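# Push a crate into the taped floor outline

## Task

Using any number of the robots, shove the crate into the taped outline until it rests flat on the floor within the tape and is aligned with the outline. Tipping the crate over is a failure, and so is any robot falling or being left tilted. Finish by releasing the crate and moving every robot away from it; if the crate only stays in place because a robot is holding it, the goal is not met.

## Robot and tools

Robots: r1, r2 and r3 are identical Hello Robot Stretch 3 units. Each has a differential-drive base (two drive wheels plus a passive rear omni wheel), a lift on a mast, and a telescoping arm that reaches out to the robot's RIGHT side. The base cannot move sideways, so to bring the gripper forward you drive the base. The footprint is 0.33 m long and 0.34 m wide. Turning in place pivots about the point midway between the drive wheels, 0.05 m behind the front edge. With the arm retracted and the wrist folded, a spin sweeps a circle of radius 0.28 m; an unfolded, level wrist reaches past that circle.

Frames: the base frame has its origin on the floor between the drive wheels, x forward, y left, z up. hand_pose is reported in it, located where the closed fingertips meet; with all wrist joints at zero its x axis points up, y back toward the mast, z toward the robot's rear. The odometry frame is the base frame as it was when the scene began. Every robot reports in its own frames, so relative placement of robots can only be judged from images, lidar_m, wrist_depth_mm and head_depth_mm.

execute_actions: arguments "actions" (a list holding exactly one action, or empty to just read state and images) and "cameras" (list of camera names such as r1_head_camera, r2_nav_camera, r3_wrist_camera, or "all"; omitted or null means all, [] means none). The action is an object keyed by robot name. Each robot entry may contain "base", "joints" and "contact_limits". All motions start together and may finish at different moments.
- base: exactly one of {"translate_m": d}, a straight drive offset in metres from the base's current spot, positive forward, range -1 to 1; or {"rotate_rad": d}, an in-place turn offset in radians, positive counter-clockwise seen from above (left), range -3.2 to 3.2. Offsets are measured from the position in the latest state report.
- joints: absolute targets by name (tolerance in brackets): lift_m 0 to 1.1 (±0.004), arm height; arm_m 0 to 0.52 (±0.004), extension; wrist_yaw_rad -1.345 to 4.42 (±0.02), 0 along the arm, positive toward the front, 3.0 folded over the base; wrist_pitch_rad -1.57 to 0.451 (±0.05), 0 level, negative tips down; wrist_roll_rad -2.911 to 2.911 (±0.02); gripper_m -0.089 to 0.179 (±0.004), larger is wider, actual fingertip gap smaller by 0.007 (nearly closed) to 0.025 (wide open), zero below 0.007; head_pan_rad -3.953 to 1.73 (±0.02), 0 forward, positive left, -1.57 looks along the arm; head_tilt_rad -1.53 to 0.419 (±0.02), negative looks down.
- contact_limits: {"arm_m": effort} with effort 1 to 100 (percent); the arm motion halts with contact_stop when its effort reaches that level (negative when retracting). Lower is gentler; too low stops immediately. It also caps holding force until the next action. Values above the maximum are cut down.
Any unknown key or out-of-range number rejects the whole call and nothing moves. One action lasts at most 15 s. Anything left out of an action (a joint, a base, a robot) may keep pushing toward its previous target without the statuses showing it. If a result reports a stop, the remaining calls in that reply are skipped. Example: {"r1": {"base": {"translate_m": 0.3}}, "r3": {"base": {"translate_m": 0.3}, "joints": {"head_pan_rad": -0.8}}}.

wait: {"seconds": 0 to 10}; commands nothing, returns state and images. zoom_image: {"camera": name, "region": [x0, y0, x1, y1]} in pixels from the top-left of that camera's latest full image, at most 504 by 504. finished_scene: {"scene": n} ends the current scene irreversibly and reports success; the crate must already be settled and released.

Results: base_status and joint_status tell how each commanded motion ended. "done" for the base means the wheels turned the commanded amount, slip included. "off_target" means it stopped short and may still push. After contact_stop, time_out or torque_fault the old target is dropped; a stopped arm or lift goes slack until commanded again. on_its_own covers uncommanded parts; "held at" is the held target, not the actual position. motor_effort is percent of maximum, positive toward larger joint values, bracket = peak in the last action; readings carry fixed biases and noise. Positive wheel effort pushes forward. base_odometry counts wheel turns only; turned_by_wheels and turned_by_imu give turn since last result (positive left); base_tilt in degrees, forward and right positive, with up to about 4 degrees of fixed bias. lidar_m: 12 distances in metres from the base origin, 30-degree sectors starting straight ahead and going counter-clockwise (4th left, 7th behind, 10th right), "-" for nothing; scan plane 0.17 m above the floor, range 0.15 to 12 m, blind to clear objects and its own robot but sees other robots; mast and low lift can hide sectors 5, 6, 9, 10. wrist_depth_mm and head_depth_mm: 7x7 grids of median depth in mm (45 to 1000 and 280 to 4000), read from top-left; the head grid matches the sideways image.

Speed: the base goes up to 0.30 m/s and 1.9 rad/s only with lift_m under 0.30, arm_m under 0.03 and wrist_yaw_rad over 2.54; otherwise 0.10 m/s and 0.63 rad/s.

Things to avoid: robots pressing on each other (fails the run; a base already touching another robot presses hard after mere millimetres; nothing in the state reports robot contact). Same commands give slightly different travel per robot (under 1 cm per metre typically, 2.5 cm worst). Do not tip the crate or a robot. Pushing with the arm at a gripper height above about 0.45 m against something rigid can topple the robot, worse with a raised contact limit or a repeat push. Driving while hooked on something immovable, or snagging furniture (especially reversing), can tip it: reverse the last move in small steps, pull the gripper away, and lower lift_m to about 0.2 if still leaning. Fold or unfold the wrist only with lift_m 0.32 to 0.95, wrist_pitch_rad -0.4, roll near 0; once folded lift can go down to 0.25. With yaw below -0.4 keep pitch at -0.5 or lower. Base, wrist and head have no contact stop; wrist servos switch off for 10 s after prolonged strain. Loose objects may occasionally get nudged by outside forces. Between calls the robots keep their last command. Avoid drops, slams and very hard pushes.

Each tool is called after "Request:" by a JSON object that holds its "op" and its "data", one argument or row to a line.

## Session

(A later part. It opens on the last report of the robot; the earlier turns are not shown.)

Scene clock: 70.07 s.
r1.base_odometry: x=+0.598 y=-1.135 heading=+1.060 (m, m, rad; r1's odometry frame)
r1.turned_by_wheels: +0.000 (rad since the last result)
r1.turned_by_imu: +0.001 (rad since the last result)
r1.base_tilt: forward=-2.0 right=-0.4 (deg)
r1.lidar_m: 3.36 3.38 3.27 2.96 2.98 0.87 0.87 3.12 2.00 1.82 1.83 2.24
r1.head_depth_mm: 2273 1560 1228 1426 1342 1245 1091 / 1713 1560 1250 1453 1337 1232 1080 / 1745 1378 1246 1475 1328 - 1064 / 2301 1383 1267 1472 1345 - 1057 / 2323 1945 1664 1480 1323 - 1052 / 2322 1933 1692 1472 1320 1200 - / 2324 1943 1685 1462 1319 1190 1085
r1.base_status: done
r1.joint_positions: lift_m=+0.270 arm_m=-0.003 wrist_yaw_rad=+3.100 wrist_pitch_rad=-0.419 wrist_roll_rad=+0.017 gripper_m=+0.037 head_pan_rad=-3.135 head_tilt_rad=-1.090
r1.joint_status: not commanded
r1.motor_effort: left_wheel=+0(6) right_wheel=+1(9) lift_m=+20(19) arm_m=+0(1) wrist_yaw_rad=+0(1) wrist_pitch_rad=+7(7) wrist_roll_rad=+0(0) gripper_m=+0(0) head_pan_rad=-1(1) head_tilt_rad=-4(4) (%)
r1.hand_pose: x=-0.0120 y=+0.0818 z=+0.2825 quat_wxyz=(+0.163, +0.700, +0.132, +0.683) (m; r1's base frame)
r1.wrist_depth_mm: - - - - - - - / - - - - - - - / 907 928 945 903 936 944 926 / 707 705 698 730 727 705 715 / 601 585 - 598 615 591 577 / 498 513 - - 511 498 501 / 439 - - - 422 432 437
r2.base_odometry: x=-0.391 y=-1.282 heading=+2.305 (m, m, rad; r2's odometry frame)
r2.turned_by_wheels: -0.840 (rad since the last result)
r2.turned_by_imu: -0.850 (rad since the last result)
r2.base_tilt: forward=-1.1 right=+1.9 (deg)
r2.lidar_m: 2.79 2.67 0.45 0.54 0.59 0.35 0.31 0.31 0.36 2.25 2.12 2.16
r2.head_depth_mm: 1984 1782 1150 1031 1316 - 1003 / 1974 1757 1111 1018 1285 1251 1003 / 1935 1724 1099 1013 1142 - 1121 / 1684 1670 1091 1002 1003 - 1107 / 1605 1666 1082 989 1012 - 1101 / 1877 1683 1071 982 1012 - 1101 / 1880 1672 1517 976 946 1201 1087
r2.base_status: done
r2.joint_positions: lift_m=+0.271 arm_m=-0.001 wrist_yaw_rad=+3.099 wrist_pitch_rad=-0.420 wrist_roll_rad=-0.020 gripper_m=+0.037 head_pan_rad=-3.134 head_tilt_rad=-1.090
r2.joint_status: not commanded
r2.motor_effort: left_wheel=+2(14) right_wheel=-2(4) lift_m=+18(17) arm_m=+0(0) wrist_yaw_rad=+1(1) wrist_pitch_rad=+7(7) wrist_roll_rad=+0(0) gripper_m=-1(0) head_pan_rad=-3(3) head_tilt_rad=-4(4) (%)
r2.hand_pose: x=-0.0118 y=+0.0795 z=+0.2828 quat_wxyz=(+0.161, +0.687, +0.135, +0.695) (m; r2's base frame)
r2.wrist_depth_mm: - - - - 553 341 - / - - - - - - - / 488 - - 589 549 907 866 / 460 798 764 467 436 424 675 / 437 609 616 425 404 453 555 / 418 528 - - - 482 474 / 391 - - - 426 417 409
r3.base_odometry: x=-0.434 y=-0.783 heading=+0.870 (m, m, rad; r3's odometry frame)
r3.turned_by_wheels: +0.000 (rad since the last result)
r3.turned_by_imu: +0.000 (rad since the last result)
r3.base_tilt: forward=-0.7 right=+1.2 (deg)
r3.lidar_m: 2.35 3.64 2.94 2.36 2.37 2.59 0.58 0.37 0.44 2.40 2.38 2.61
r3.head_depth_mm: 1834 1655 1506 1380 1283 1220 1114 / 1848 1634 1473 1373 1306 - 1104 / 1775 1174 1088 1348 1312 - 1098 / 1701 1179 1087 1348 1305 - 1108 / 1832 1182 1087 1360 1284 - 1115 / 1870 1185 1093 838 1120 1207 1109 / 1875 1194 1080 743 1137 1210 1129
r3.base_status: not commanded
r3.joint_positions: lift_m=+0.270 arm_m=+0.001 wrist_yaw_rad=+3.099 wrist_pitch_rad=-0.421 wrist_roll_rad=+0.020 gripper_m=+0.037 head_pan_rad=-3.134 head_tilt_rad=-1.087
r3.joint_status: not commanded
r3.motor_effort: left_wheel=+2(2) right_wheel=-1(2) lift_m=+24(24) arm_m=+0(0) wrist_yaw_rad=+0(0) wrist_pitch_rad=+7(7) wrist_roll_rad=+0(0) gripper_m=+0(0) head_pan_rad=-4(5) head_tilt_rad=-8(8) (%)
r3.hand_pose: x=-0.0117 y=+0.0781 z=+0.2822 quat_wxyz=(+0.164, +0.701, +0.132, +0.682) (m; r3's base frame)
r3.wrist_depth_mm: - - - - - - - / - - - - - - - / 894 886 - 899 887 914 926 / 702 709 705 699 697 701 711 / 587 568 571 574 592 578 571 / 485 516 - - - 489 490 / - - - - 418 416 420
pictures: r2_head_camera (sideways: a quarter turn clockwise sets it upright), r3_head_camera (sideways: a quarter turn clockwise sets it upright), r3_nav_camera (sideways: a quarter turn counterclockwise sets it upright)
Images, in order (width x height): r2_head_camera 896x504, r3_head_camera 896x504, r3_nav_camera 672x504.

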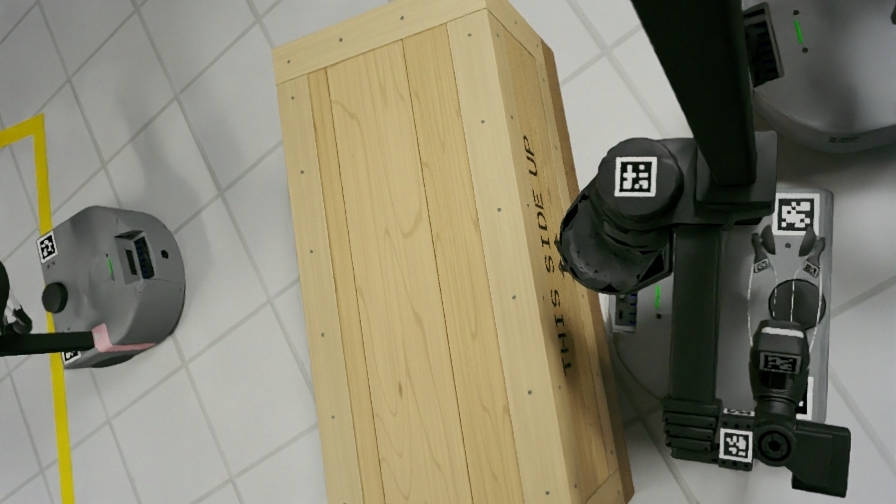

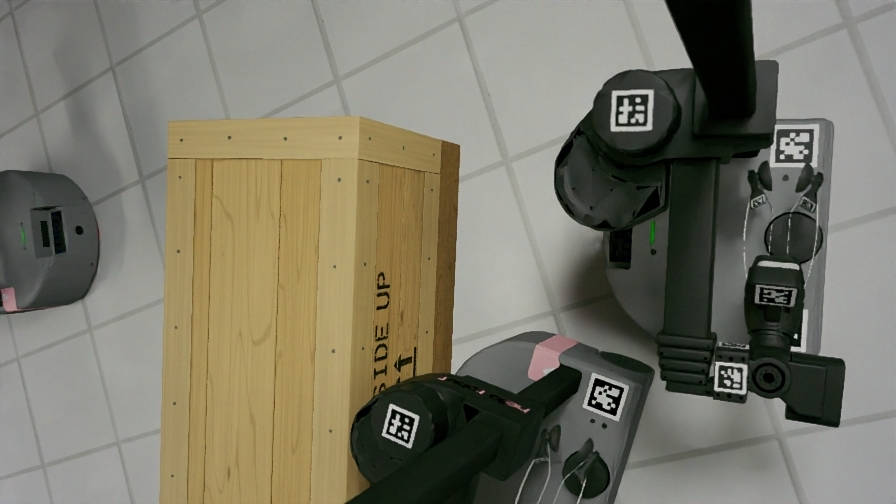

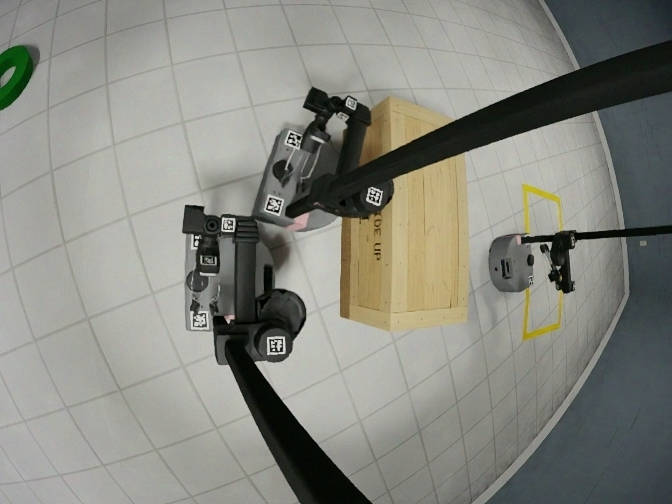

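Request:
{"op": "execute_actions", "data": {
  "actions": [
    {"r1":{"base":{"translate_m":0.3}},"r2":{"base":{"rotate_rad":1.75}},"r3":{"base":{"translate_m":0.1}}}
  ],
  "cameras": []
}}

Request:
{"op": "execute_actions", "data": {
  "actions": [
    {"r1":{"base":{"translate_m":0.2}},"r2":{"base":{"translate_m":-0.13}},"r3":{"base":{"rotate_rad":-0.13}}}
  ],
  "cameras": []
}}

Request:
{"op": "execute_actions", "data": {
  "actions": [
    {"r1":{"base":{"translate_m":0.3}},"r2":{"base":{"rotate_rad":-1.71}},"r3":{"base":{"translate_m":-0.2}}}
  ],
  "cameras": ["r2_head_camera","r3_head_camera","r3_nav_camera"]
}}

Scene clock: 81.33 s.
r1.base_odometry: x=+0.744 y=-0.873 heading=+1.060 (m, m, rad; r1's odometry frame)
r1.turned_by_wheels: +0.000 (rad since the last result)
r1.turned_by_imu: +0.003 (rad since the last result)
r1.base_tilt: forward=-2.0 right=-0.4 (deg)
r1.lidar_m: 3.05 3.10 3.31 3.00 3.03 1.16 1.16 3.04 1.95 1.77 1.79 2.18
r1.head_depth_mm: 1919 1401 1525 1508 1331 1243 1096 / 2305 1393 1589 1502 1333 1229 1086 / 2015 1423 1602 1486 1334 - 1070 / 2363 1429 1614 1489 1340 - 1049 / 2346 1934 1690 1476 1319 - 1051 / 2320 1938 1677 1475 1318 1203 - / 2286 1936 1671 1471 1303 1187 1086
r1.base_status: done
r1.joint_positions: lift_m=+0.270 arm_m=-0.003 wrist_yaw_rad=+3.100 wrist_pitch_rad=-0.419 wrist_roll_rad=+0.017 gripper_m=+0.037 head_pan_rad=-3.135 head_tilt_rad=-1.090
r1.joint_status: not commanded
r1.motor_effort: left_wheel=+1(6) right_wheel=+1(9) lift_m=+20(20) arm_m=+0(1) wrist_yaw_rad=+0(0) wrist_pitch_rad=+7(7) wrist_roll_rad=+0(0) gripper_m=+0(0) head_pan_rad=-1(1) head_tilt_rad=-4(4) (%)
r1.hand_pose: x=-0.0120 y=+0.0818 z=+0.2825 quat_wxyz=(+0.163, +0.700, +0.132, +0.683) (m; r1's base frame)
r1.wrist_depth_mm: - - - - - - - / - - - - - - - / 906 919 950 918 941 961 971 / 708 702 716 724 718 724 719 / 587 595 - 584 605 595 595 / 494 515 - - 517 507 498 / 439 - - - 414 431 440
r2.base_odometry: x=-0.391 y=-1.282 heading=-2.228 (m, m, rad; r2's odometry frame)
r2.turned_by_wheels: +1.750 (rad since the last result)
r2.turned_by_imu: +1.766 (rad since the last result)
r2.base_tilt: forward=-1.1 right=+1.8 (deg)
r2.lidar_m: 2.67 0.47 0.33 0.31 0.32 0.41 2.16 2.12 2.27 2.66 2.68 0.51
r2.head_depth_mm: 1989 1760 1589 1473 941 - 824 / 1974 1762 1585 1452 1323 1101 1100 / 1943 1737 1575 1440 1339 - 1125 / 1926 1714 1563 1424 1334 - 1107 / 1909 1712 1543 1418 1315 - 1103 / 1891 1710 1533 1402 1286 - 1102 / 1860 1677 1514 1386 1287 1195 1092
r2.base_status: done
r2.joint_positions: lift_m=+0.271 arm_m=-0.001 wrist_yaw_rad=+3.099 wrist_pitch_rad=-0.420 wrist_roll_rad=-0.020 gripper_m=+0.037 head_pan_rad=-3.134 head_tilt_rad=-1.090
r2.joint_status: not commanded
r2.motor_effort: left_wheel=-2(12) right_wheel=+2(9) lift_m=+17(17) arm_m=-1(1) wrist_yaw_rad=+1(0) wrist_pitch_rad=+7(7) wrist_roll_rad=+0(0) gripper_m=+0(0) head_pan_rad=-2(3) head_tilt_rad=-5(3) (%)
r2.hand_pose: x=-0.0118 y=+0.0795 z=+0.2828 quat_wxyz=(+0.161, +0.687, +0.135, +0.695) (m; r2's base frame)
r2.wrist_depth_mm: 321 315 - 323 329 335 346 / 334 334 - 351 360 373 379 / - 367 - 388 395 405 422 / 802 401 415 426 440 452 470 / 647 463 463 483 490 520 523 / 542 508 - - - 486 471 / 462 - - - 426 416 413
r3.base_odometry: x=-0.370 y=-0.706 heading=+0.870 (m, m, rad; r3's odometry frame)
r3.turned_by_wheels: +0.000 (rad since the last result)
r3.turned_by_imu: +0.000 (rad since the last result)
r3.base_tilt: forward=-0.7 right=+1.2 (deg)
r3.lidar_m: 2.25 3.53 2.99 2.40 2.38 2.63 0.68 0.50 0.50 2.36 2.35 2.57
r3.head_depth_mm: 1850 1653 1505 1389 1277 1225 1118 / 1844 1620 1474 1391 1302 - 1106 / 1846 1171 1127 1373 1321 - 1100 / 1841 1179 1137 1380 1310 - 1112 / 1877 1180 1152 1380 1287 - 1113 / 1858 1189 1166 1396 1279 1221 1108 / 1880 1185 1184 1203 1158 1207 1127
r3.base_status: done
r3.joint_positions: lift_m=+0.270 arm_m=+0.001 wrist_yaw_rad=+3.099 wrist_pitch_rad=-0.421 wrist_roll_rad=+0.020 gripper_m=+0.037 head_pan_rad=-3.134 head_tilt_rad=-1.087
r3.joint_status: not commanded
r3.motor_effort: left_wheel=+2(10) right_wheel=-1(7) lift_m=+24(25) arm_m=+0(0) wrist_yaw_rad=+1(1) wrist_pitch_rad=+7(7) wrist_roll_rad=+0(0) gripper_m=+0(1) head_pan_rad=-5(4) head_tilt_rad=-8(9) (%)
r3.hand_pose: x=-0.0117 y=+0.0781 z=+0.2823 quat_wxyz=(+0.164, +0.701, +0.132, +0.682) (m; r3's base frame)
r3.wrist_depth_mm: - - - - - - - / - - - - - - - / 904 890 - 903 897 895 907 / 707 701 697 712 701 714 697 / 588 572 564 565 591 575 574 / 488 521 - - - 482 488 / - - - - 423 418 420
pictures: none
No camera images: the call's "cameras" was empty. Leave "cameras" out to get every camera's image.

Scene clock: 83.93 s.
r1.base_odometry: x=+0.842 y=-0.698 heading=+1.060 (m, m, rad; r1's odometry frame)
r1.turned_by_wheels: +0.000 (rad since the last result)
r1.turned_by_imu: +0.001 (rad since the last result)
r1.base_tilt: forward=-1.9 right=-0.3 (deg)
r1.lidar_m: 2.86 2.87 3.34 3.04 3.06 1.36 1.36 3.00 1.91 1.73 1.74 2.13
r1.head_depth_mm: 2409 1496 1666 1515 1341 1245 1095 / 2377 1502 1675 1500 1337 1222 1074 / 2072 1548 1698 1499 1332 - 1064 / 2152 1576 1697 1486 1348 - 1046 / 2329 1951 1676 1487 1325 - 1048 / 2313 1954 1684 1471 1320 1209 - / 2308 1961 1670 1477 1306 1187 1089
r1.base_status: done
r1.joint_positions: lift_m=+0.270 arm_m=-0.003 wrist_yaw_rad=+3.100 wrist_pitch_rad=-0.419 wrist_roll_rad=+0.017 gripper_m=+0.037 head_pan_rad=-3.135 head_tilt_rad=-1.090
r1.joint_status: not commanded
r1.motor_effort: left_wheel=+0(6) right_wheel=+1(7) lift_m=+19(20) arm_m=+1(0) wrist_yaw_rad=+0(1) wrist_pitch_rad=+8(8) wrist_roll_rad=+0(0) gripper_m=+1(0) head_pan_rad=-2(2) head_tilt_rad=-4(4) (%)
r1.hand_pose: x=-0.0120 y=+0.0818 z=+0.2825 quat_wxyz=(+0.163, +0.700, +0.132, +0.683) (m; r1's base frame)
r1.wrist_depth_mm: - - - - - - - / - - - - - - - / 905 931 924 918 933 933 930 / 720 709 705 713 715 720 723 / 591 592 - 589 617 591 591 / 498 505 - - 513 504 496 / 443 - - - 423 435 435
r2.base_odometry: x=-0.311 y=-1.179 heading=-2.228 (m, m, rad; r2's odometry frame)
r2.turned_by_wheels: +0.000 (rad since the last result)
r2.turned_by_imu: -0.001 (rad since the last result)
r2.base_tilt: forward=-1.1 right=+1.8 (deg)
r2.lidar_m: 2.79 0.46 0.32 0.30 0.31 2.61 2.04 2.00 2.13 2.71 2.70 0.61
r2.head_depth_mm: 1977 1768 1596 1463 1339 - 824 / 1967 1752 1582 1442 1328 1256 1073 / 1939 1733 1567 1440 1328 - 1125 / 1926 1722 1562 1425 1341 - 1111 / 1886 1723 1543 1416 1315 - 1104 / 1895 1699 1541 1399 1295 - 1099 / 1877 1686 1521 1388 1287 1196 1088
r2.base_status: done
r2.joint_positions: lift_m=+0.271 arm_m=-0.001 wrist_yaw_rad=+3.099 wrist_pitch_rad=-0.420 wrist_roll_rad=-0.020 gripper_m=+0.037 head_pan_rad=-3.134 head_tilt_rad=-1.090
r2.joint_status: not commanded
r2.motor_effort: left_wheel=-3(16) right_wheel=+2(4) lift_m=+18(18) arm_m=-1(0) wrist_yaw_rad=+1(0) wrist_pitch_rad=+7(7) wrist_roll_rad=+0(0) gripper_m=+0(1) head_pan_rad=-3(2) head_tilt_rad=-4(4) (%)
r2.hand_pose: x=-0.0118 y=+0.0795 z=+0.2828 quat_wxyz=(+0.161, +0.687, +0.135, +0.695) (m; r2's base frame)
r2.wrist_depth_mm: - - - 315 322 327 338 / - - - 344 352 361 373 / - - - 377 388 398 409 / 828 801 704 413 427 447 459 / 645 627 588 474 479 502 513 / 530 534 - - - 479 472 / 456 - - - 424 415 410
r3.base_odometry: x=-0.370 y=-0.706 heading=+0.740 (m, m, rad; r3's odometry frame)
r3.turned_by_wheels: -0.130 (rad since the last result)
r3.turned_by_imu: -0.128 (rad since the last result)
r3.base_tilt: forward=-0.7 right=+1.3 (deg)
r3.lidar_m: 2.25 3.53 3.30 2.45 2.42 2.50 0.68 0.69 0.61 2.42 2.35 2.45
r3.head_depth_mm: 1833 1662 1521 1384 1282 1215 1115 / 1839 1665 1514 1386 1302 - 1113 / 1859 1619 1318 1397 1316 - 1100 / 1862 1181 1139 1384 1306 - 1108 / 1865 1186 1123 1385 1294 - 1111 / 1856 1180 1120 1385 1300 1226 1110 / 1877 1193 1123 1373 1294 1206 1132
r3.base_status: done
r3.joint_positions: lift_m=+0.270 arm_m=+0.001 wrist_yaw_rad=+3.099 wrist_pitch_rad=-0.421 wrist_roll_rad=+0.020 gripper_m=+0.037 head_pan_rad=-3.134 head_tilt_rad=-1.087
r3.joint_status: not commanded
r3.motor_effort: left_wheel=+3(8) right_wheel=-2(9) lift_m=+24(24) arm_m=+0(0) wrist_yaw_rad=+1(0) wrist_pitch_rad=+7(7) wrist_roll_rad=+0(0) gripper_m=-1(0) head_pan_rad=-4(4) head_tilt_rad=-8(9) (%)
r3.hand_pose: x=-0.0117 y=+0.0781 z=+0.2823 quat_wxyz=(+0.164, +0.701, +0.132, +0.682) (m; r3's base frame)
r3.wrist_depth_mm: - - - - - - - / - - - - - - - / 915 916 - 898 913 897 906 / 694 694 704 687 703 698 711 / 576 575 584 572 594 569 580 / 487 518 - - - 485 491 / - - - - 425 424 424
pictures: none
No camera images: the call's "cameras" was empty. Leave "cameras" out to get every camera's image.

Scene clock: 86.73 s.
r1.base_odometry: x=+0.989 y=-0.437 heading=+1.060 (m, m, rad; r1's odometry frame)
r1.turned_by_wheels: +0.000 (rad since the last result)
r1.turned_by_imu: +0.001 (rad since the last result)
r1.base_tilt: forward=-2.0 right=-0.4 (deg)
r1.lidar_m: 2.56 2.58 3.17 3.09 3.12 1.66 1.65 2.91 1.86 1.69 1.69 2.08
r1.head_depth_mm: 1697 1777 1712 1513 1342 1240 1097 / 1647 1823 1712 1505 1328 1235 1071 / 1691 1858 1703 1496 1333 - 1066 / 1707 1878 1679 1494 1350 - 1058 / 2345 1962 1680 1476 1322 - 1051 / 2341 1941 1680 1471 1312 1204 - / 2305 1943 1671 1465 1311 1181 1092
r1.base_status: done
r1.joint_positions: lift_m=+0.270 arm_m=-0.003 wrist_yaw_rad=+3.100 wrist_pitch_rad=-0.419 wrist_roll_rad=+0.017 gripper_m=+0.037 head_pan_rad=-3.135 head_tilt_rad=-1.090
r1.joint_status: not commanded
r1.motor_effort: left_wheel=+0(6) right_wheel=+1(7) lift_m=+20(20) arm_m=+0(0) wrist_yaw_rad=+0(1) wrist_pitch_rad=+7(7) wrist_roll_rad=+0(0) gripper_m=+0(0) head_pan_rad=-2(1) head_tilt_rad=-5(4) (%)
r1.hand_pose: x=-0.0120 y=+0.0818 z=+0.2825 quat_wxyz=(+0.163, +0.700, +0.132, +0.683) (m; r1's base frame)
r1.wrist_depth_mm: - - - - - - - / - - - - - - - / 935 909 944 920 910 943 915 / 717 710 717 723 723 716 710 / 582 577 - 582 619 588 601 / 496 511 - - 522 500 497 / 445 - - - 421 427 437
r2.base_odometry: x=-0.311 y=-1.179 heading=+2.345 (m, m, rad; r2's odometry frame)
r2.turned_by_wheels: -1.710 (rad since the last result)
r2.turned_by_imu: -1.729 (rad since the last result)
r2.base_tilt: forward=-1.1 right=+1.8 (deg)
r2.lidar_m: 2.73 2.70 4.03 0.54 0.54 0.34 0.30 0.30 2.97 2.10 2.00 2.06
r2.head_depth_mm: 1984 1753 1120 1023 1292 - 1031 / 1962 1760 1112 1014 1279 1245 1144 / 1943 1735 1095 1008 1075 - 1120 / 1928 1724 1096 1002 955 - 1110 / 1908 1705 1083 990 981 - 1107 / 1889 1686 1079 988 992 - 1095 / 1865 1675 1513 1355 1264 1199 1090
r2.base_status: done
r2.joint_positions: lift_m=+0.271 arm_m=+0.000 wrist_yaw_rad=+3.099 wrist_pitch_rad=-0.420 wrist_roll_rad=-0.020 gripper_m=+0.037 head_pan_rad=-3.134 head_tilt_rad=-1.090
r2.joint_status: not commanded
r2.motor_effort: left_wheel=+2(16) right_wheel=-1(6) lift_m=+17(18) arm_m=-1(1) wrist_yaw_rad=+0(1) wrist_pitch_rad=+7(7) wrist_roll_rad=+0(0) gripper_m=-1(0) head_pan_rad=-2(2) head_tilt_rad=-4(4) (%)
r2.hand_pose: x=-0.0118 y=+0.0795 z=+0.2828 quat_wxyz=(+0.161, +0.687, +0.135, +0.695) (m; r2's base frame)
r2.wrist_depth_mm: 492 - - 705 - - - / 460 - - 777 - - - / 442 936 - 581 828 895 874 / 427 700 779 536 583 704 683 / 406 607 627 574 588 565 561 / 390 526 - - - 482 474 / 365 - - - 424 418 414
r3.base_odometry: x=-0.517 y=-0.841 heading=+0.740 (m, m, rad; r3's odometry frame)
r3.turned_by_wheels: +0.000 (rad since the last result)
r3.turned_by_imu: -0.001 (rad since the last result)
r3.base_tilt: forward=-0.7 right=+1.2 (deg)
r3.lidar_m: 2.44 3.73 3.18 2.36 2.31 2.41 0.49 0.49 0.44 0.54 2.44 2.55
r3.head_depth_mm: 1847 1655 1514 1391 1289 1218 1115 / 1843 1660 1522 1389 1300 - 1104 / 1852 1669 1482 1349 1316 - 1099 / 1842 1678 1069 1116 1308 - 1102 / 1858 1685 1081 1096 1288 - 1111 / 1859 1677 1079 1078 1294 1217 1110 / 1878 1693 1081 1059 1238 1182 1128
r3.base_status: done
r3.joint_positions: lift_m=+0.270 arm_m=+0.001 wrist_yaw_rad=+3.099 wrist_pitch_rad=-0.421 wrist_roll_rad=+0.020 gripper_m=+0.037 head_pan_rad=-3.134 head_tilt_rad=-1.087
r3.joint_status: not commanded
r3.motor_effort: left_wheel=+2(8) right_wheel=-2(11) lift_m=+24(24) arm_m=+0(0) wrist_yaw_rad=+1(1) wrist_pitch_rad=+7(7) wrist_roll_rad=+0(0) gripper_m=-1(1) head_pan_rad=-4(4) head_tilt_rad=-8(9) (%)
r3.hand_pose: x=-0.0117 y=+0.0781 z=+0.2823 quat_wxyz=(+0.164, +0.701, +0.132, +0.682) (m; r3's base frame)
r3.wrist_depth_mm: - - - - - - - / - - - - - - - / 909 914 - 906 918 879 926 / 689 692 682 704 697 700 704 / 581 571 572 575 588 583 575 / 481 511 - - - 485 491 / - - - - 426 419 420
pictures: r2_head_camera (sideways: a quarter turn clockwise sets it upright), r3_head_camera (sideways: a quarter turn clockwise sets it upright), r3_nav_camera (sideways: a quarter turn counterclockwise sets it upright)
Images, in order (width x height): r2_head_camera 896x504, r3_head_camera 896x504, r3_nav_camera 672x504.

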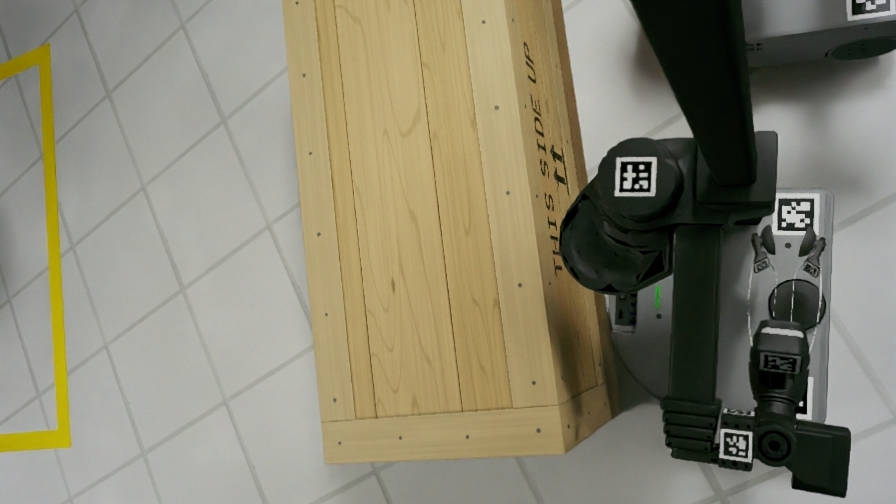

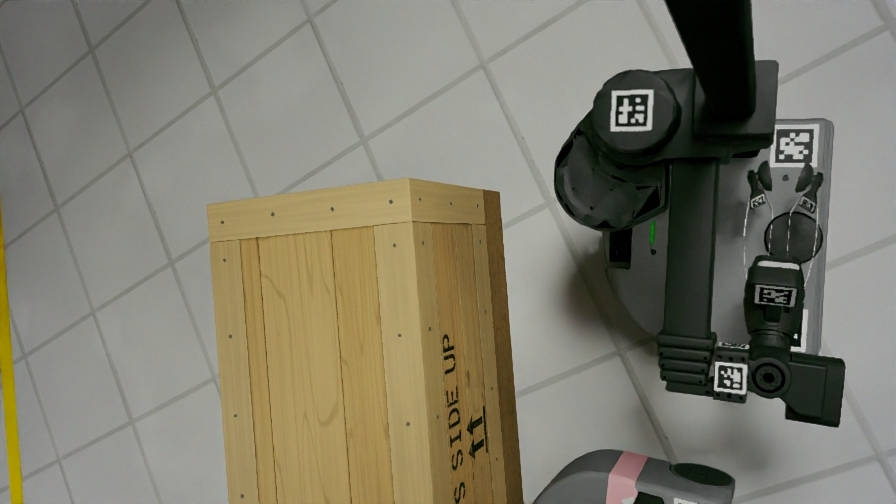

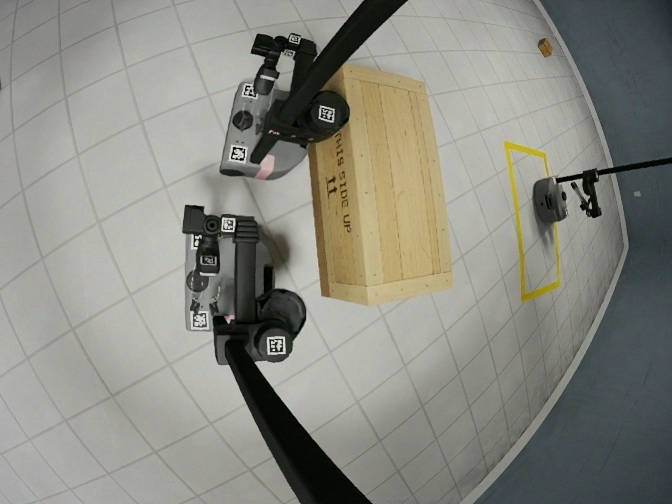

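Request:
{"op": "execute_actions", "data": {
  "actions": [
    {"r1":{"joints":{"head_tilt_rad":-0.9}},"r2":{"base":{"rotate_rad":0.13}},"r3":{"base":{"rotate_rad":0.06}}}
  ],
  "cameras": []
}}

Request:
{"op": "execute_actions", "data": {
  "actions": [
    {"r1":{"base":{"translate_m":0.3}},"r2":{"base":{"translate_m":-0.015}},"r3":{"base":{"translate_m":-0.2}}}
  ],
  "cameras": []
}}

Request:
{"op": "execute_actions", "data": {
  "actions": [
    {"r1":{"base":{"translate_m":0.3}},"r2":{"base":{"translate_m":-0.4}},"r3":{"base":{"translate_m":-0.4}}}
  ],
  "cameras": ["r1_head_camera","r2_head_camera","r3_head_camera","r3_nav_camera"]
}}

Scene clock: 95.93 s.
r1.base_odometry: x=+0.989 y=-0.437 heading=+1.060 (m, m, rad; r1's odometry frame)
r1.turned_by_wheels: +0.000 (rad since the last result)
r1.turned_by_imu: +0.001 (rad since the last result)
r1.base_tilt: forward=-2.0 right=-0.5 (deg)
r1.lidar_m: 2.56 2.57 3.19 3.10 3.11 1.66 1.65 2.92 1.86 1.69 1.69 2.08
r1.head_depth_mm: 3809 1946 1876 1722 1467 1270 1132 / 3855 1923 1924 1725 1457 1260 1135 / 3784 1919 1951 1723 1455 1258 - / 3552 1885 1968 1711 1453 1254 - / 3705 2703 2103 1697 1458 1256 1147 / 3723 2640 2065 1705 1448 1246 1121 / 3616 2631 2039 1694 1429 1244 1101
r1.base_status: not commanded
r1.joint_positions: lift_m=+0.270 arm_m=-0.003 wrist_yaw_rad=+3.100 wrist_pitch_rad=-0.419 wrist_roll_rad=+0.017 gripper_m=+0.037 head_pan_rad=-3.135 head_tilt_rad=-0.903
r1.joint_status: all done
r1.motor_effort: left_wheel=-1(1) right_wheel=+1(1) lift_m=+20(20) arm_m=+0(1) wrist_yaw_rad=+0(1) wrist_pitch_rad=+8(7) wrist_roll_rad=+0(0) gripper_m=+0(0) head_pan_rad=-1(1) head_tilt_rad=+2(15) (%)
r1.hand_pose: x=-0.0120 y=+0.0818 z=+0.2825 quat_wxyz=(+0.163, +0.700, +0.132, +0.683) (m; r1's base frame)
r1.wrist_depth_mm: - - - - - - - / - - - - - - - / 907 909 974 921 916 958 924 / 706 726 735 711 721 730 733 / 583 583 - 581 616 583 597 / 487 504 - - 506 497 507 / 450 - - - 420 431 435
r2.base_odometry: x=-0.311 y=-1.179 heading=+2.475 (m, m, rad; r2's odometry frame)
r2.turned_by_wheels: +0.130 (rad since the last result)
r2.turned_by_imu: +0.131 (rad since the last result)
r2.base_tilt: forward=-1.2 right=+1.9 (deg)
r2.lidar_m: 2.72 2.71 0.54 0.54 0.46 0.32 0.30 0.31 2.62 2.04 2.00 2.14
r2.head_depth_mm: 1994 1775 1121 1023 1127 - 1033 / 1970 1765 1111 1014 1110 1250 1144 / 1955 1733 1101 1004 993 - 1125 / 1936 1714 1092 997 956 - 1105 / 1897 1693 1081 990 978 - 1107 / 1894 1686 1508 995 1169 - 1095 / 1865 1684 1525 1393 1281 1199 1091
r2.base_status: done
r2.joint_positions: lift_m=+0.271 arm_m=+0.000 wrist_yaw_rad=+3.099 wrist_pitch_rad=-0.420 wrist_roll_rad=-0.020 gripper_m=+0.037 head_pan_rad=-3.134 head_tilt_rad=-1.090
r2.joint_status: not commanded
r2.motor_effort: left_wheel=-3(12) right_wheel=+1(7) lift_m=+18(18) arm_m=-1(1) wrist_yaw_rad=+1(1) wrist_pitch_rad=+7(7) wrist_roll_rad=+0(0) gripper_m=+0(0) head_pan_rad=-3(3) head_tilt_rad=-4(4) (%)
r2.hand_pose: x=-0.0118 y=+0.0795 z=+0.2828 quat_wxyz=(+0.161, +0.687, +0.135, +0.695) (m; r2's base frame)
r2.wrist_depth_mm: 398 554 - - 650 - - / 378 580 - - - - - / 372 570 - 584 567 903 883 / 361 546 781 545 532 696 674 / 362 530 629 583 563 569 557 / 357 480 - - - 482 469 / 338 - - - 429 416 410
r3.base_odometry: x=-0.517 y=-0.841 heading=+0.800 (m, m, rad; r3's odometry frame)
r3.turned_by_wheels: +0.060 (rad since the last result)
r3.turned_by_imu: +0.059 (rad since the last result)
r3.base_tilt: forward=-0.7 right=+1.3 (deg)
r3.lidar_m: 2.44 3.71 3.03 2.31 2.31 2.45 0.49 0.50 0.45 0.54 2.44 2.60
r3.head_depth_mm: 1830 1666 1511 1396 1287 1224 1123 / 1834 1661 1505 1393 1300 - 1109 / 1839 1671 1084 1181 1317 - 1105 / 1865 1678 1073 1109 1308 - 1107 / 1871 1671 1078 1111 1294 - 1111 / 1881 1691 1080 1106 1305 1221 1110 / 1873 1689 1079 1102 1183 1183 1130
r3.base_status: done
r3.joint_positions: lift_m=+0.270 arm_m=+0.001 wrist_yaw_rad=+3.099 wrist_pitch_rad=-0.421 wrist_roll_rad=+0.020 gripper_m=+0.037 head_pan_rad=-3.134 head_tilt_rad=-1.087
r3.joint_status: not commanded
r3.motor_effort: left_wheel=-1(5) right_wheel=+5(8) lift_m=+24(24) arm_m=+0(0) wrist_yaw_rad=+0(1) wrist_pitch_rad=+7(7) wrist_roll_rad=+0(0) gripper_m=-1(1) head_pan_rad=-4(4) head_tilt_rad=-8(8) (%)
r3.hand_pose: x=-0.0117 y=+0.0781 z=+0.2823 quat_wxyz=(+0.164, +0.701, +0.132, +0.682) (m; r3's base frame)
r3.wrist_depth_mm: - - - - - - - / - - - - - - - / 904 907 - 927 916 898 886 / 695 706 704 699 717 683 715 / 571 567 576 564 594 582 570 / 476 517 - - - 482 483 / - - - - 425 429 419
pictures: none
No camera images: the call's "cameras" was empty. Leave "cameras" out to get every camera's image.

Scene clock: 98.73 s.
r1.base_odometry: x=+1.136 y=-0.175 heading=+1.060 (m, m, rad; r1's odometry frame)
r1.turned_by_wheels: +0.000 (rad since the last result)
r1.turned_by_imu: +0.001 (rad since the last result)
r1.base_tilt: forward=-1.9 right=-0.4 (deg)
r1.lidar_m: 2.26 2.27 2.80 3.14 3.14 1.95 1.94 2.83 1.80 1.64 1.65 2.02
r1.head_depth_mm: 3898 2129 2114 1764 1466 1265 1139 / 3665 2003 2112 1742 1461 1268 1129 / 3840 2051 2089 1730 1463 1269 - / 3352 2097 2117 1725 1446 1262 - / 3757 2665 2091 1706 1448 1251 1147 / 3725 2640 2090 1707 1435 1252 1119 / 3706 2636 2075 1685 1440 1246 1093
r1.base_status: done
r1.joint_positions: lift_m=+0.270 arm_m=-0.003 wrist_yaw_rad=+3.100 wrist_pitch_rad=-0.419 wrist_roll_rad=+0.017 gripper_m=+0.037 head_pan_rad=-3.135 head_tilt_rad=-0.902
r1.joint_status: not commanded
r1.motor_effort: left_wheel=+0(6) right_wheel=+2(8) lift_m=+20(20) arm_m=+0(0) wrist_yaw_rad=-1(2) wrist_pitch_rad=+7(7) wrist_roll_rad=+0(0) gripper_m=+0(0) head_pan_rad=-1(1) head_tilt_rad=+0(2) (%)
r1.hand_pose: x=-0.0120 y=+0.0818 z=+0.2825 quat_wxyz=(+0.163, +0.700, +0.132, +0.683) (m; r1's base frame)
r1.wrist_depth_mm: - - - - - - - / - - - - - - - / 897 914 956 929 933 922 929 / 717 720 704 716 696 724 737 / 602 584 - 599 608 580 589 / 492 509 - - 512 501 505 / 443 - - - 424 431 428
r2.base_odometry: x=-0.300 y=-1.188 heading=+2.475 (m, m, rad; r2's odometry frame)
r2.turned_by_wheels: +0.000 (rad since the last result)
r2.turned_by_imu: -0.001 (rad since the last result)
r2.base_tilt: forward=-1.2 right=+1.8 (deg)
r2.lidar_m: 2.73 2.71 3.57 0.52 0.43 0.30 0.29 0.29 2.63 2.05 2.00 2.14
r2.head_depth_mm: 1999 1764 1600 1020 1066 - 1128 / 1960 1755 1580 1014 1045 1255 1139 / 1951 1743 1564 1004 954 - 1119 / 1908 1723 1558 998 943 - 1111 / 1908 1699 1540 993 946 - 1104 / 1886 1685 1530 994 1051 - 1094 / 1870 1670 1511 1391 1284 1203 1089
r2.base_status: done
r2.joint_positions: lift_m=+0.271 arm_m=+0.000 wrist_yaw_rad=+3.099 wrist_pitch_rad=-0.420 wrist_roll_rad=-0.020 gripper_m=+0.037 head_pan_rad=-3.134 head_tilt_rad=-1.090
r2.joint_status: not commanded
r2.motor_effort: left_wheel=-3(15) right_wheel=+2(6) lift_m=+17(17) arm_m=-1(1) wrist_yaw_rad=+1(1) wrist_pitch_rad=+8(7) wrist_roll_rad=+0(0) gripper_m=-1(0) head_pan_rad=-3(3) head_tilt_rad=-4(5) (%)
r2.hand_pose: x=-0.0118 y=+0.0795 z=+0.2828 quat_wxyz=(+0.161, +0.687, +0.135, +0.695) (m; r2's base frame)
r2.wrist_depth_mm: 378 524 - - - - - / 363 545 - - - - - / 362 532 - 626 931 906 857 / 358 513 552 544 719 690 668 / 343 509 591 574 593 567 552 / 338 457 - - - 485 475 / 323 - - - 426 421 409
r3.base_odometry: x=-0.657 y=-0.985 heading=+0.800 (m, m, rad; r3's odometry frame)
r3.turned_by_wheels: +0.000 (rad since the last result)
r3.turned_by_imu: -0.001 (rad since the last result)
r3.base_tilt: forward=-0.7 right=+1.2 (deg)
r3.lidar_m: 2.64 3.89 2.92 2.26 2.24 0.31 0.29 0.29 0.38 0.40 2.53 2.69
r3.head_depth_mm: 1849 1654 1516 1386 1284 1215 1117 / 1832 1668 1524 1392 1295 - 1109 / 1848 1680 1496 994 938 - 1103 / 1851 1668 1072 981 955 - 1105 / 1851 1680 1077 985 1042 - 1111 / 1876 1692 1074 985 1038 1217 1107 / 1872 1689 1084 996 1032 1175 1114
r3.base_status: done
r3.joint_positions: lift_m=+0.270 arm_m=+0.001 wrist_yaw_rad=+3.099 wrist_pitch_rad=-0.421 wrist_roll_rad=+0.020 gripper_m=+0.037 head_pan_rad=-3.134 head_tilt_rad=-1.087
r3.joint_status: not commanded
r3.motor_effort: left_wheel=-1(9) right_wheel=+4(9) lift_m=+25(24) arm_m=+0(0) wrist_yaw_rad=+1(0) wrist_pitch_rad=+7(7) wrist_roll_rad=+0(0) gripper_m=-1(0) head_pan_rad=-4(5) head_tilt_rad=-8(7) (%)
r3.hand_pose: x=-0.0117 y=+0.0781 z=+0.2823 quat_wxyz=(+0.164, +0.701, +0.132, +0.682) (m; r3's base frame)
r3.wrist_depth_mm: - - - - - - - / - - - - - - - / 888 917 - 919 916 897 903 / 703 706 686 708 708 702 696 / 572 579 574 579 591 572 573 / 488 513 - - - 485 484 / - - - - 416 420 426
pictures: none
No camera images: the call's "cameras" was empty. Leave "cameras" out to get every camera's image.

Scene clock: 101.87 s.
r1.base_odometry: x=+1.282 y=+0.086 heading=+1.060 (m, m, rad; r1's odometry frame)
r1.turned_by_wheels: +0.000 (rad since the last result)
r1.turned_by_imu: +0.001 (rad since the last result)
r1.base_tilt: forward=-1.9 right=-0.3 (deg)
r1.lidar_m: 1.96 1.98 2.42 3.19 3.21 2.04 1.89 2.73 1.74 1.59 1.60 1.95
r1.head_depth_mm: 3765 2208 2113 1730 1470 1275 1140 / 2490 2103 2109 1731 1461 1261 1135 / 3886 2064 2111 1720 1453 1268 - / 3324 2075 2102 1707 1445 1259 - / 3763 2663 2081 1715 1450 1255 1141 / 3719 2666 2080 1693 1437 1251 1122 / 3737 2652 2078 1682 1437 1244 1101
r1.base_status: done
r1.joint_positions: lift_m=+0.270 arm_m=-0.003 wrist_yaw_rad=+3.100 wrist_pitch_rad=-0.419 wrist_roll_rad=+0.017 gripper_m=+0.037 head_pan_rad=-3.135 head_tilt_rad=-0.901
r1.joint_status: not commanded
r1.motor_effort: left_wheel=+0(5) right_wheel=+2(10) lift_m=+20(19) arm_m=+0(1) wrist_yaw_rad=-1(1) wrist_pitch_rad=+8(7) wrist_roll_rad=+0(0) gripper_m=+0(1) head_pan_rad=-2(1) head_tilt_rad=+1(1) (%)
r1.hand_pose: x=-0.0120 y=+0.0818 z=+0.2825 quat_wxyz=(+0.163, +0.700, +0.132, +0.683) (m; r1's base frame)
r1.wrist_depth_mm: - - - - - - - / - - - - - - - / 905 932 921 925 922 897 918 / 715 704 721 725 715 716 716 / 583 580 - 581 611 590 591 / 495 513 - - 506 500 497 / 444 - - - 421 434 437
r2.base_odometry: x=+0.014 y=-1.436 heading=+2.474 (m, m, rad; r2's odometry frame)
r2.turned_by_wheels: -0.001 (rad since the last result)
r2.turned_by_imu: +0.117 (rad since the last result)
r2.base_tilt: forward=-1.1 right=+1.7 (deg)
r2.lidar_m: 2.90 4.26 3.08 0.52 0.51 0.32 0.27 0.27 2.58 2.15 2.14 2.40
r2.head_depth_mm: 1974 1766 1120 1028 1158 - 1151 / 1962 1741 1107 1018 1280 1251 1143 / 1940 1743 1104 1005 1052 - 1129 / 1920 1711 1090 998 946 - 1109 / 1886 1696 1530 992 946 - 1106 / 1871 1697 1535 987 932 - 1098 / 1865 1666 1527 1356 1276 1199 1092
r2.base_status: translate_m off_target (by the wheels' count: -0.3995 of -0.4000)
r2.joint_positions: lift_m=+0.271 arm_m=+0.000 wrist_yaw_rad=+3.100 wrist_pitch_rad=-0.419 wrist_roll_rad=-0.020 gripper_m=+0.037 head_pan_rad=-3.135 head_tilt_rad=-1.091
r2.joint_status: not commanded
r2.on_its_own: left_wheel is at rest, and its effort (-100) is outside its rest range (-18 to +18); right_wheel is at rest, and its effort (-35) is outside its rest range (-18 to +18)
r2.motor_effort: left_wheel=-100(100) right_wheel=-35(44) lift_m=+19(19) arm_m=-1(1) wrist_yaw_rad=+0(1) wrist_pitch_rad=+7(7) wrist_roll_rad=+0(0) gripper_m=-1(1) head_pan_rad=-2(3) head_tilt_rad=-4(4) (%)
r2.hand_pose: x=-0.0120 y=+0.0796 z=+0.2830 quat_wxyz=(+0.160, +0.687, +0.135, +0.696) (m; r2's base frame)
r2.wrist_depth_mm: 564 - - - - - - / 516 - - - - - - / 478 656 - 965 949 892 865 / 441 524 501 747 736 691 677 / 416 570 550 600 593 564 545 / 390 522 - - - 486 465 / 366 - - - 423 413 409
r3.base_odometry: x=-0.935 y=-1.272 heading=+0.801 (m, m, rad; r3's odometry frame)
r3.turned_by_wheels: +0.001 (rad since the last result)
r3.turned_by_imu: +0.006 (rad since the last result)
r3.base_tilt: forward=-0.7 right=+1.3 (deg)
r3.lidar_m: 3.02 4.26 2.66 2.08 2.07 2.19 0.27 0.27 0.29 0.43 0.38 2.88
r3.head_depth_mm: 1831 1661 1507 1381 1280 1221 1116 / 1828 1650 1514 1394 1307 - 1109 / 1863 1675 1511 1399 1306 - 1105 / 1856 1663 1519 984 942 - 1109 / 1861 1669 1521 982 941 - 1110 / 1864 1687 1533 987 928 1184 1108 / 1860 1694 1542 993 918 1169 1098
r3.base_status: translate_m off_target (by the wheels' count: -0.3998 of -0.4000)
r3.joint_positions: lift_m=+0.270 arm_m=+0.001 wrist_yaw_rad=+3.099 wrist_pitch_rad=-0.420 wrist_roll_rad=+0.020 gripper_m=+0.037 head_pan_rad=-3.134 head_tilt_rad=-1.089
r3.joint_status: not commanded
r3.on_its_own: right_wheel is at rest, and its effort (-51) is outside its rest range (-18 to +18)
r3.motor_effort: left_wheel=-13(60) right_wheel=-51(82) lift_m=+25(25) arm_m=+0(0) wrist_yaw_rad=+0(1) wrist_pitch_rad=+7(7) wrist_roll_rad=+0(0) gripper_m=+0(0) head_pan_rad=-4(4) head_tilt_rad=-7(8) (%)
r3.hand_pose: x=-0.0118 y=+0.0781 z=+0.2823 quat_wxyz=(+0.164, +0.701, +0.132, +0.682) (m; r3's base frame)
r3.wrist_depth_mm: - - - - - - - / - - - - - - - / 910 905 - 914 879 893 918 / 692 703 691 702 697 699 705 / 570 565 571 567 593 569 571 / 482 521 - - - 490 492 / - - - - 420 426 426
pictures: r1_head_camera (sideways: a quarter turn clockwise sets it upright), r2_head_camera (sideways: a quarter turn clockwise sets it upright), r3_head_camera (sideways: a quarter turn clockwise sets it upright), r3_nav_camera (sideways: a quarter turn counterclockwise sets it upright)
Images, in order (width x height): r1_head_camera 896x504, r2_head_camera 896x504, r3_head_camera 896x504, r3_nav_camera 672x504.

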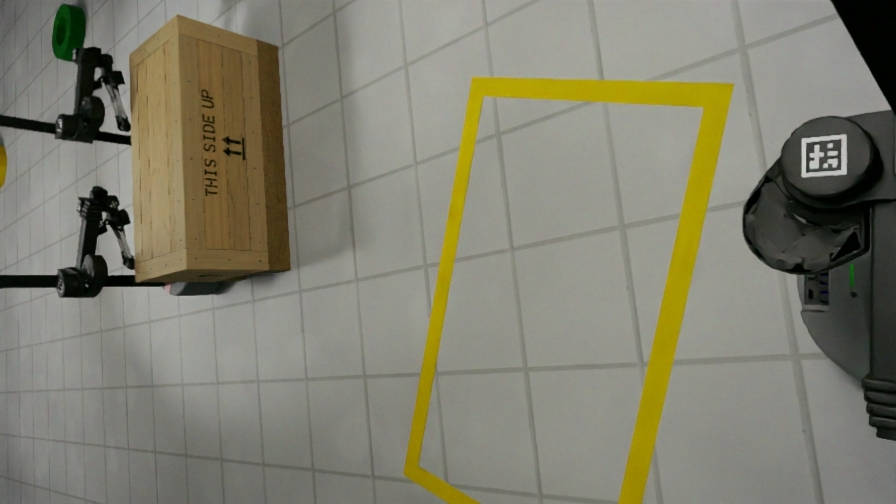

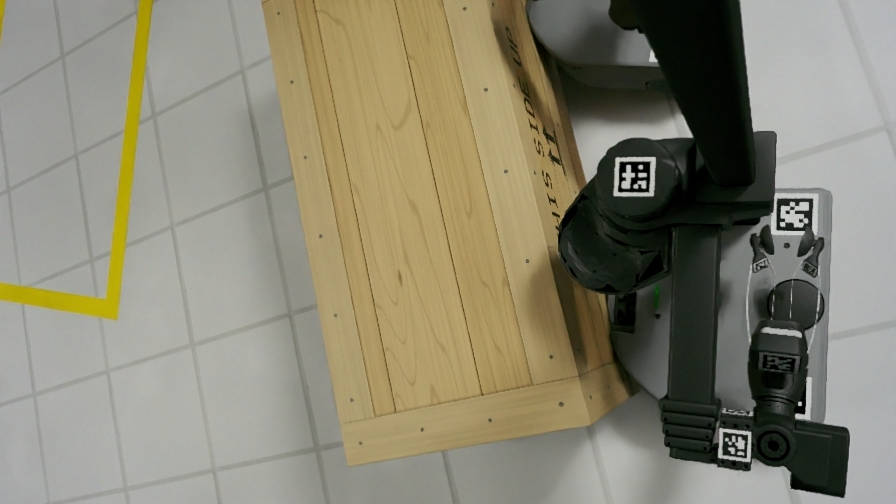

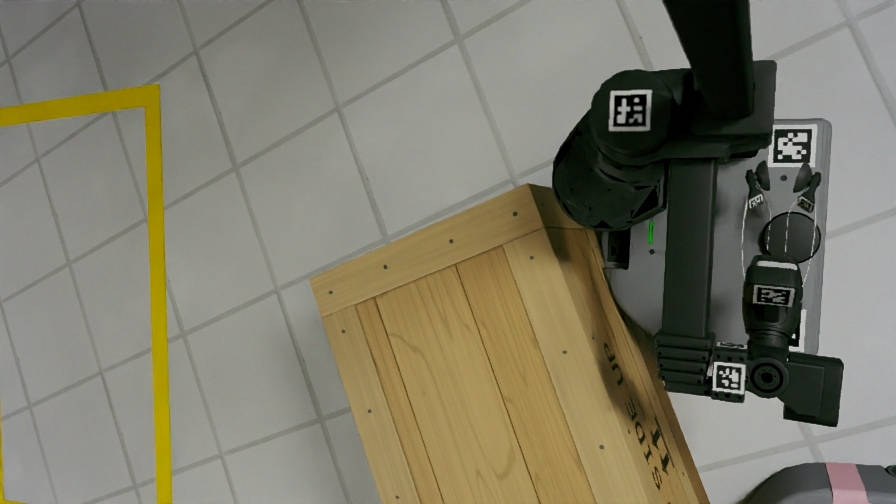

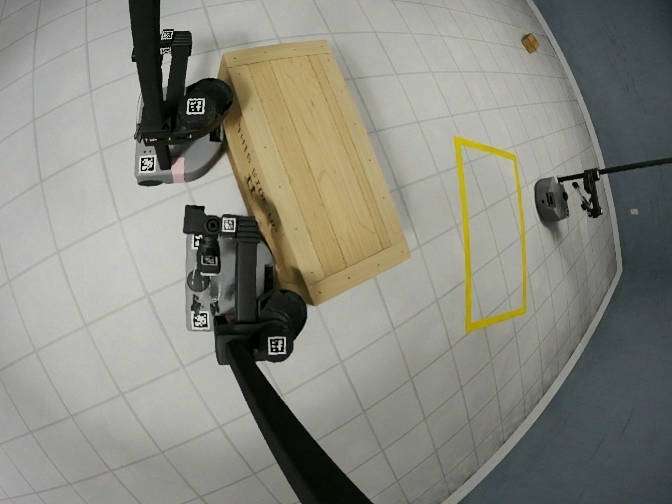

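Request:
{"op": "execute_actions", "data": {
  "actions": [
    {"r2":{"base":{"translate_m":-0.25}},"r3":{"base":{"translate_m":-0.06}}}
  ],
  "cameras": ["r1_head_camera","r2_head_camera","r3_head_camera","r3_nav_camera"]
}}

Scene clock: 108.33 s.
r1.base_odometry: x=+1.282 y=+0.086 heading=+1.060 (m, m, rad; r1's odometry frame)
r1.turned_by_wheels: +0.000 (rad since the last result)
r1.turned_by_imu: +0.001 (rad since the last result)
r1.base_tilt: forward=-2.0 right=-0.4 (deg)
r1.lidar_m: 1.97 1.98 2.43 3.18 3.21 2.00 1.84 2.74 1.75 1.59 1.60 1.96
r1.head_depth_mm: 3774 2110 2129 1743 1471 1265 1131 / 3278 2060 2129 1745 1472 1266 1136 / 3807 2015 2096 1729 1453 1256 - / 3611 2020 2086 1709 1440 1257 - / 3746 2672 2098 1712 1449 1259 1145 / 3771 2689 2092 1695 1442 1245 1115 / 3741 2654 2071 1706 1437 1247 1101
r1.base_status: not commanded
r1.joint_positions: lift_m=+0.270 arm_m=-0.003 wrist_yaw_rad=+3.100 wrist_pitch_rad=-0.419 wrist_roll_rad=+0.017 gripper_m=+0.037 head_pan_rad=-3.135 head_tilt_rad=-0.901
r1.joint_status: not commanded
r1.motor_effort: left_wheel=+0(0) right_wheel=+1(2) lift_m=+20(20) arm_m=+0(0) wrist_yaw_rad=+0(0) wrist_pitch_rad=+8(7) wrist_roll_rad=+0(0) gripper_m=+1(1) head_pan_rad=-1(1) head_tilt_rad=+0(1) (%)
r1.hand_pose: x=-0.0120 y=+0.0818 z=+0.2825 quat_wxyz=(+0.163, +0.700, +0.132, +0.683) (m; r1's base frame)
r1.wrist_depth_mm: - - - - - - - / - - - - - - - / 894 924 944 933 918 930 949 / 717 707 708 723 718 727 721 / 579 587 - 597 609 578 588 / 496 505 - - 508 498 504 / 440 - - - 422 436 442
r2.base_odometry: x=+0.210 y=-1.590 heading=+2.473 (m, m, rad; r2's odometry frame)
r2.turned_by_wheels: -0.001 (rad since the last result)
r2.turned_by_imu: +0.240 (rad since the last result)
r2.base_tilt: forward=-1.2 right=+1.7 (deg)
r2.lidar_m: 2.94 3.92 2.66 0.46 0.44 0.30 0.28 0.28 2.36 2.22 2.26 2.90
r2.head_depth_mm: 2001 1776 1122 1020 1097 - 1141 / 1959 1760 1568 1015 1061 1253 1138 / 1935 1728 1566 1008 952 - 1127 / 1914 1715 1549 997 945 - 1116 / 1907 1701 1538 994 939 - 1103 / 1881 1690 1531 993 948 - 1104 / 1861 1668 1529 1399 1282 1200 1095
r2.base_status: translate_m off_target (by the wheels' count: -0.2495 of -0.2500)
r2.joint_positions: lift_m=+0.271 arm_m=+0.000 wrist_yaw_rad=+3.100 wrist_pitch_rad=-0.419 wrist_roll_rad=-0.020 gripper_m=+0.037 head_pan_rad=-3.135 head_tilt_rad=-1.091
r2.joint_status: not commanded
r2.on_its_own: left_wheel is at rest, and its effort (-100) is outside its rest range (-18 to +18); right_wheel is at rest, and its effort (-33) is outside its rest range (-18 to +18)
r2.motor_effort: left_wheel=-100(100) right_wheel=-33(38) lift_m=+19(19) arm_m=-1(1) wrist_yaw_rad=+0(0) wrist_pitch_rad=+7(7) wrist_roll_rad=+0(0) gripper_m=+0(0) head_pan_rad=-3(3) head_tilt_rad=-3(4) (%)
r2.hand_pose: x=-0.0120 y=+0.0796 z=+0.2830 quat_wxyz=(+0.160, +0.687, +0.135, +0.696) (m; r2's base frame)
r2.wrist_depth_mm: 383 557 - - - - - / 370 574 - - - - - / 365 552 - 648 937 879 868 / 357 512 513 613 722 692 686 / 345 511 564 592 603 573 562 / 335 457 - - - 483 471 / 319 - - - 421 417 411
r3.base_odometry: x=-0.977 y=-1.315 heading=+0.801 (m, m, rad; r3's odometry frame)
r3.turned_by_wheels: +0.001 (rad since the last result)
r3.turned_by_imu: +0.025 (rad since the last result)
r3.base_tilt: forward=-0.7 right=+1.3 (deg)
r3.lidar_m: 3.08 4.30 2.58 2.05 2.04 2.19 0.27 0.27 0.29 0.34 0.34 2.93
r3.head_depth_mm: 1829 1649 1516 1386 1288 1217 1117 / 1838 1666 1515 1390 1298 - 1108 / 1844 1669 1505 1401 1311 - 1109 / 1859 1691 1525 983 944 - 1109 / 1856 1678 1521 986 938 - 1110 / 1858 1677 1529 989 922 1182 1107 / 1872 1676 1535 989 918 1152 1003
r3.base_status: translate_m off_target (by the wheels' count: -0.0598 of -0.0600)
r3.joint_positions: lift_m=+0.270 arm_m=+0.001 wrist_yaw_rad=+3.099 wrist_pitch_rad=-0.420 wrist_roll_rad=+0.020 gripper_m=+0.037 head_pan_rad=-3.134 head_tilt_rad=-1.089
r3.joint_status: not commanded
r3.on_its_own: right_wheel is at rest, and its effort (-57) is outside its rest range (-18 to +18)
r3.motor_effort: left_wheel=-15(32) right_wheel=-57(78) lift_m=+25(25) arm_m=+0(0) wrist_yaw_rad=+0(0) wrist_pitch_rad=+7(7) wrist_roll_rad=+0(0) gripper_m=+0(1) head_pan_rad=-4(4) head_tilt_rad=-6(7) (%)
r3.hand_pose: x=-0.0118 y=+0.0781 z=+0.2823 quat_wxyz=(+0.164, +0.701, +0.132, +0.682) (m; r3's base frame)
r3.wrist_depth_mm: - - - - - - - / - - - - - - - / 900 892 - 912 915 932 907 / 675 704 701 704 708 684 715 / 567 571 570 578 599 563 572 / 488 521 - - - 489 490 / - - - - 422 419 418
pictures: r1_head_camera (sideways: a quarter turn clockwise sets it upright), r2_head_camera (sideways: a quarter turn clockwise sets it upright), r3_head_camera (sideways: a quarter turn clockwise sets it upright), r3_nav_camera (sideways: a quarter turn counterclockwise sets it upright)
Images, in order (width x height): r1_head_camera 896x504, r2_head_camera 896x504, r3_head_camera 896x504, r3_nav_camera 672x504.

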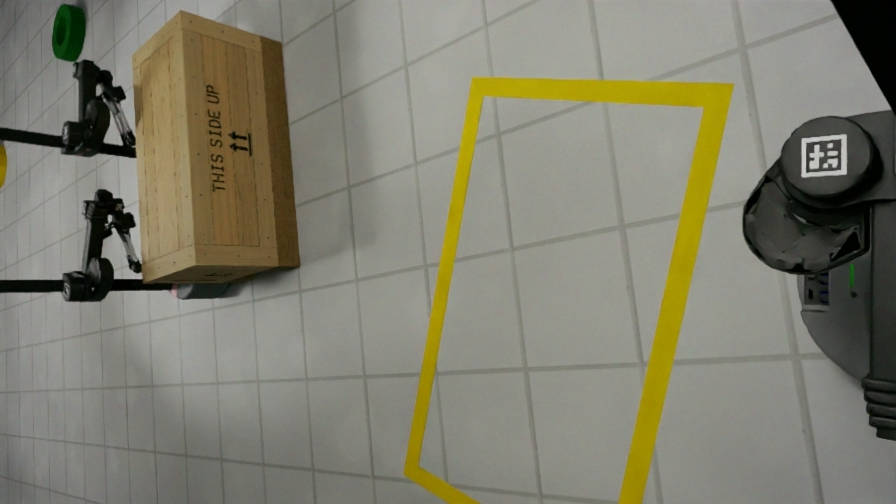

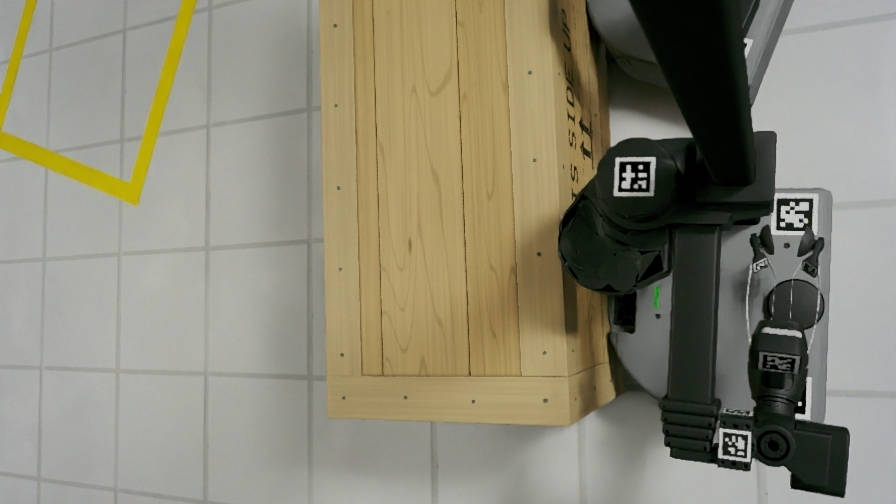

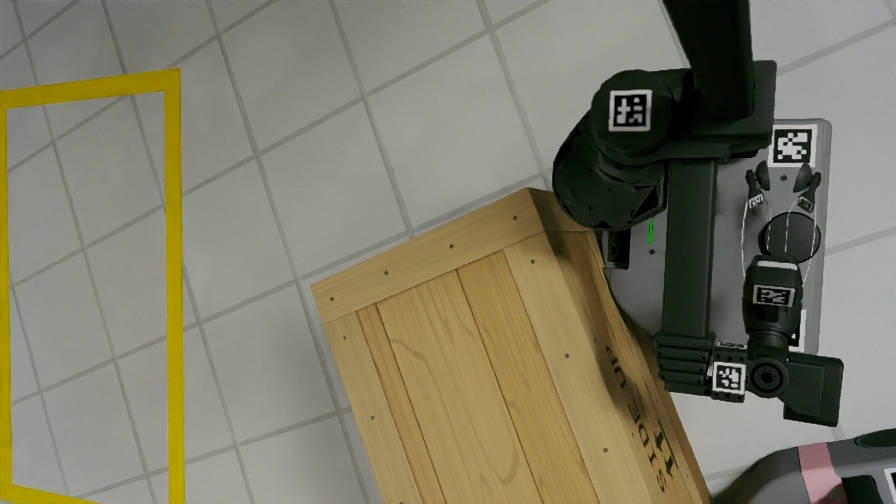

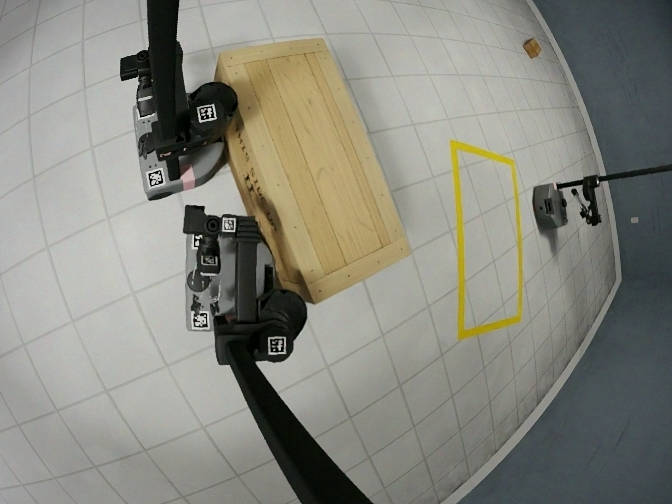

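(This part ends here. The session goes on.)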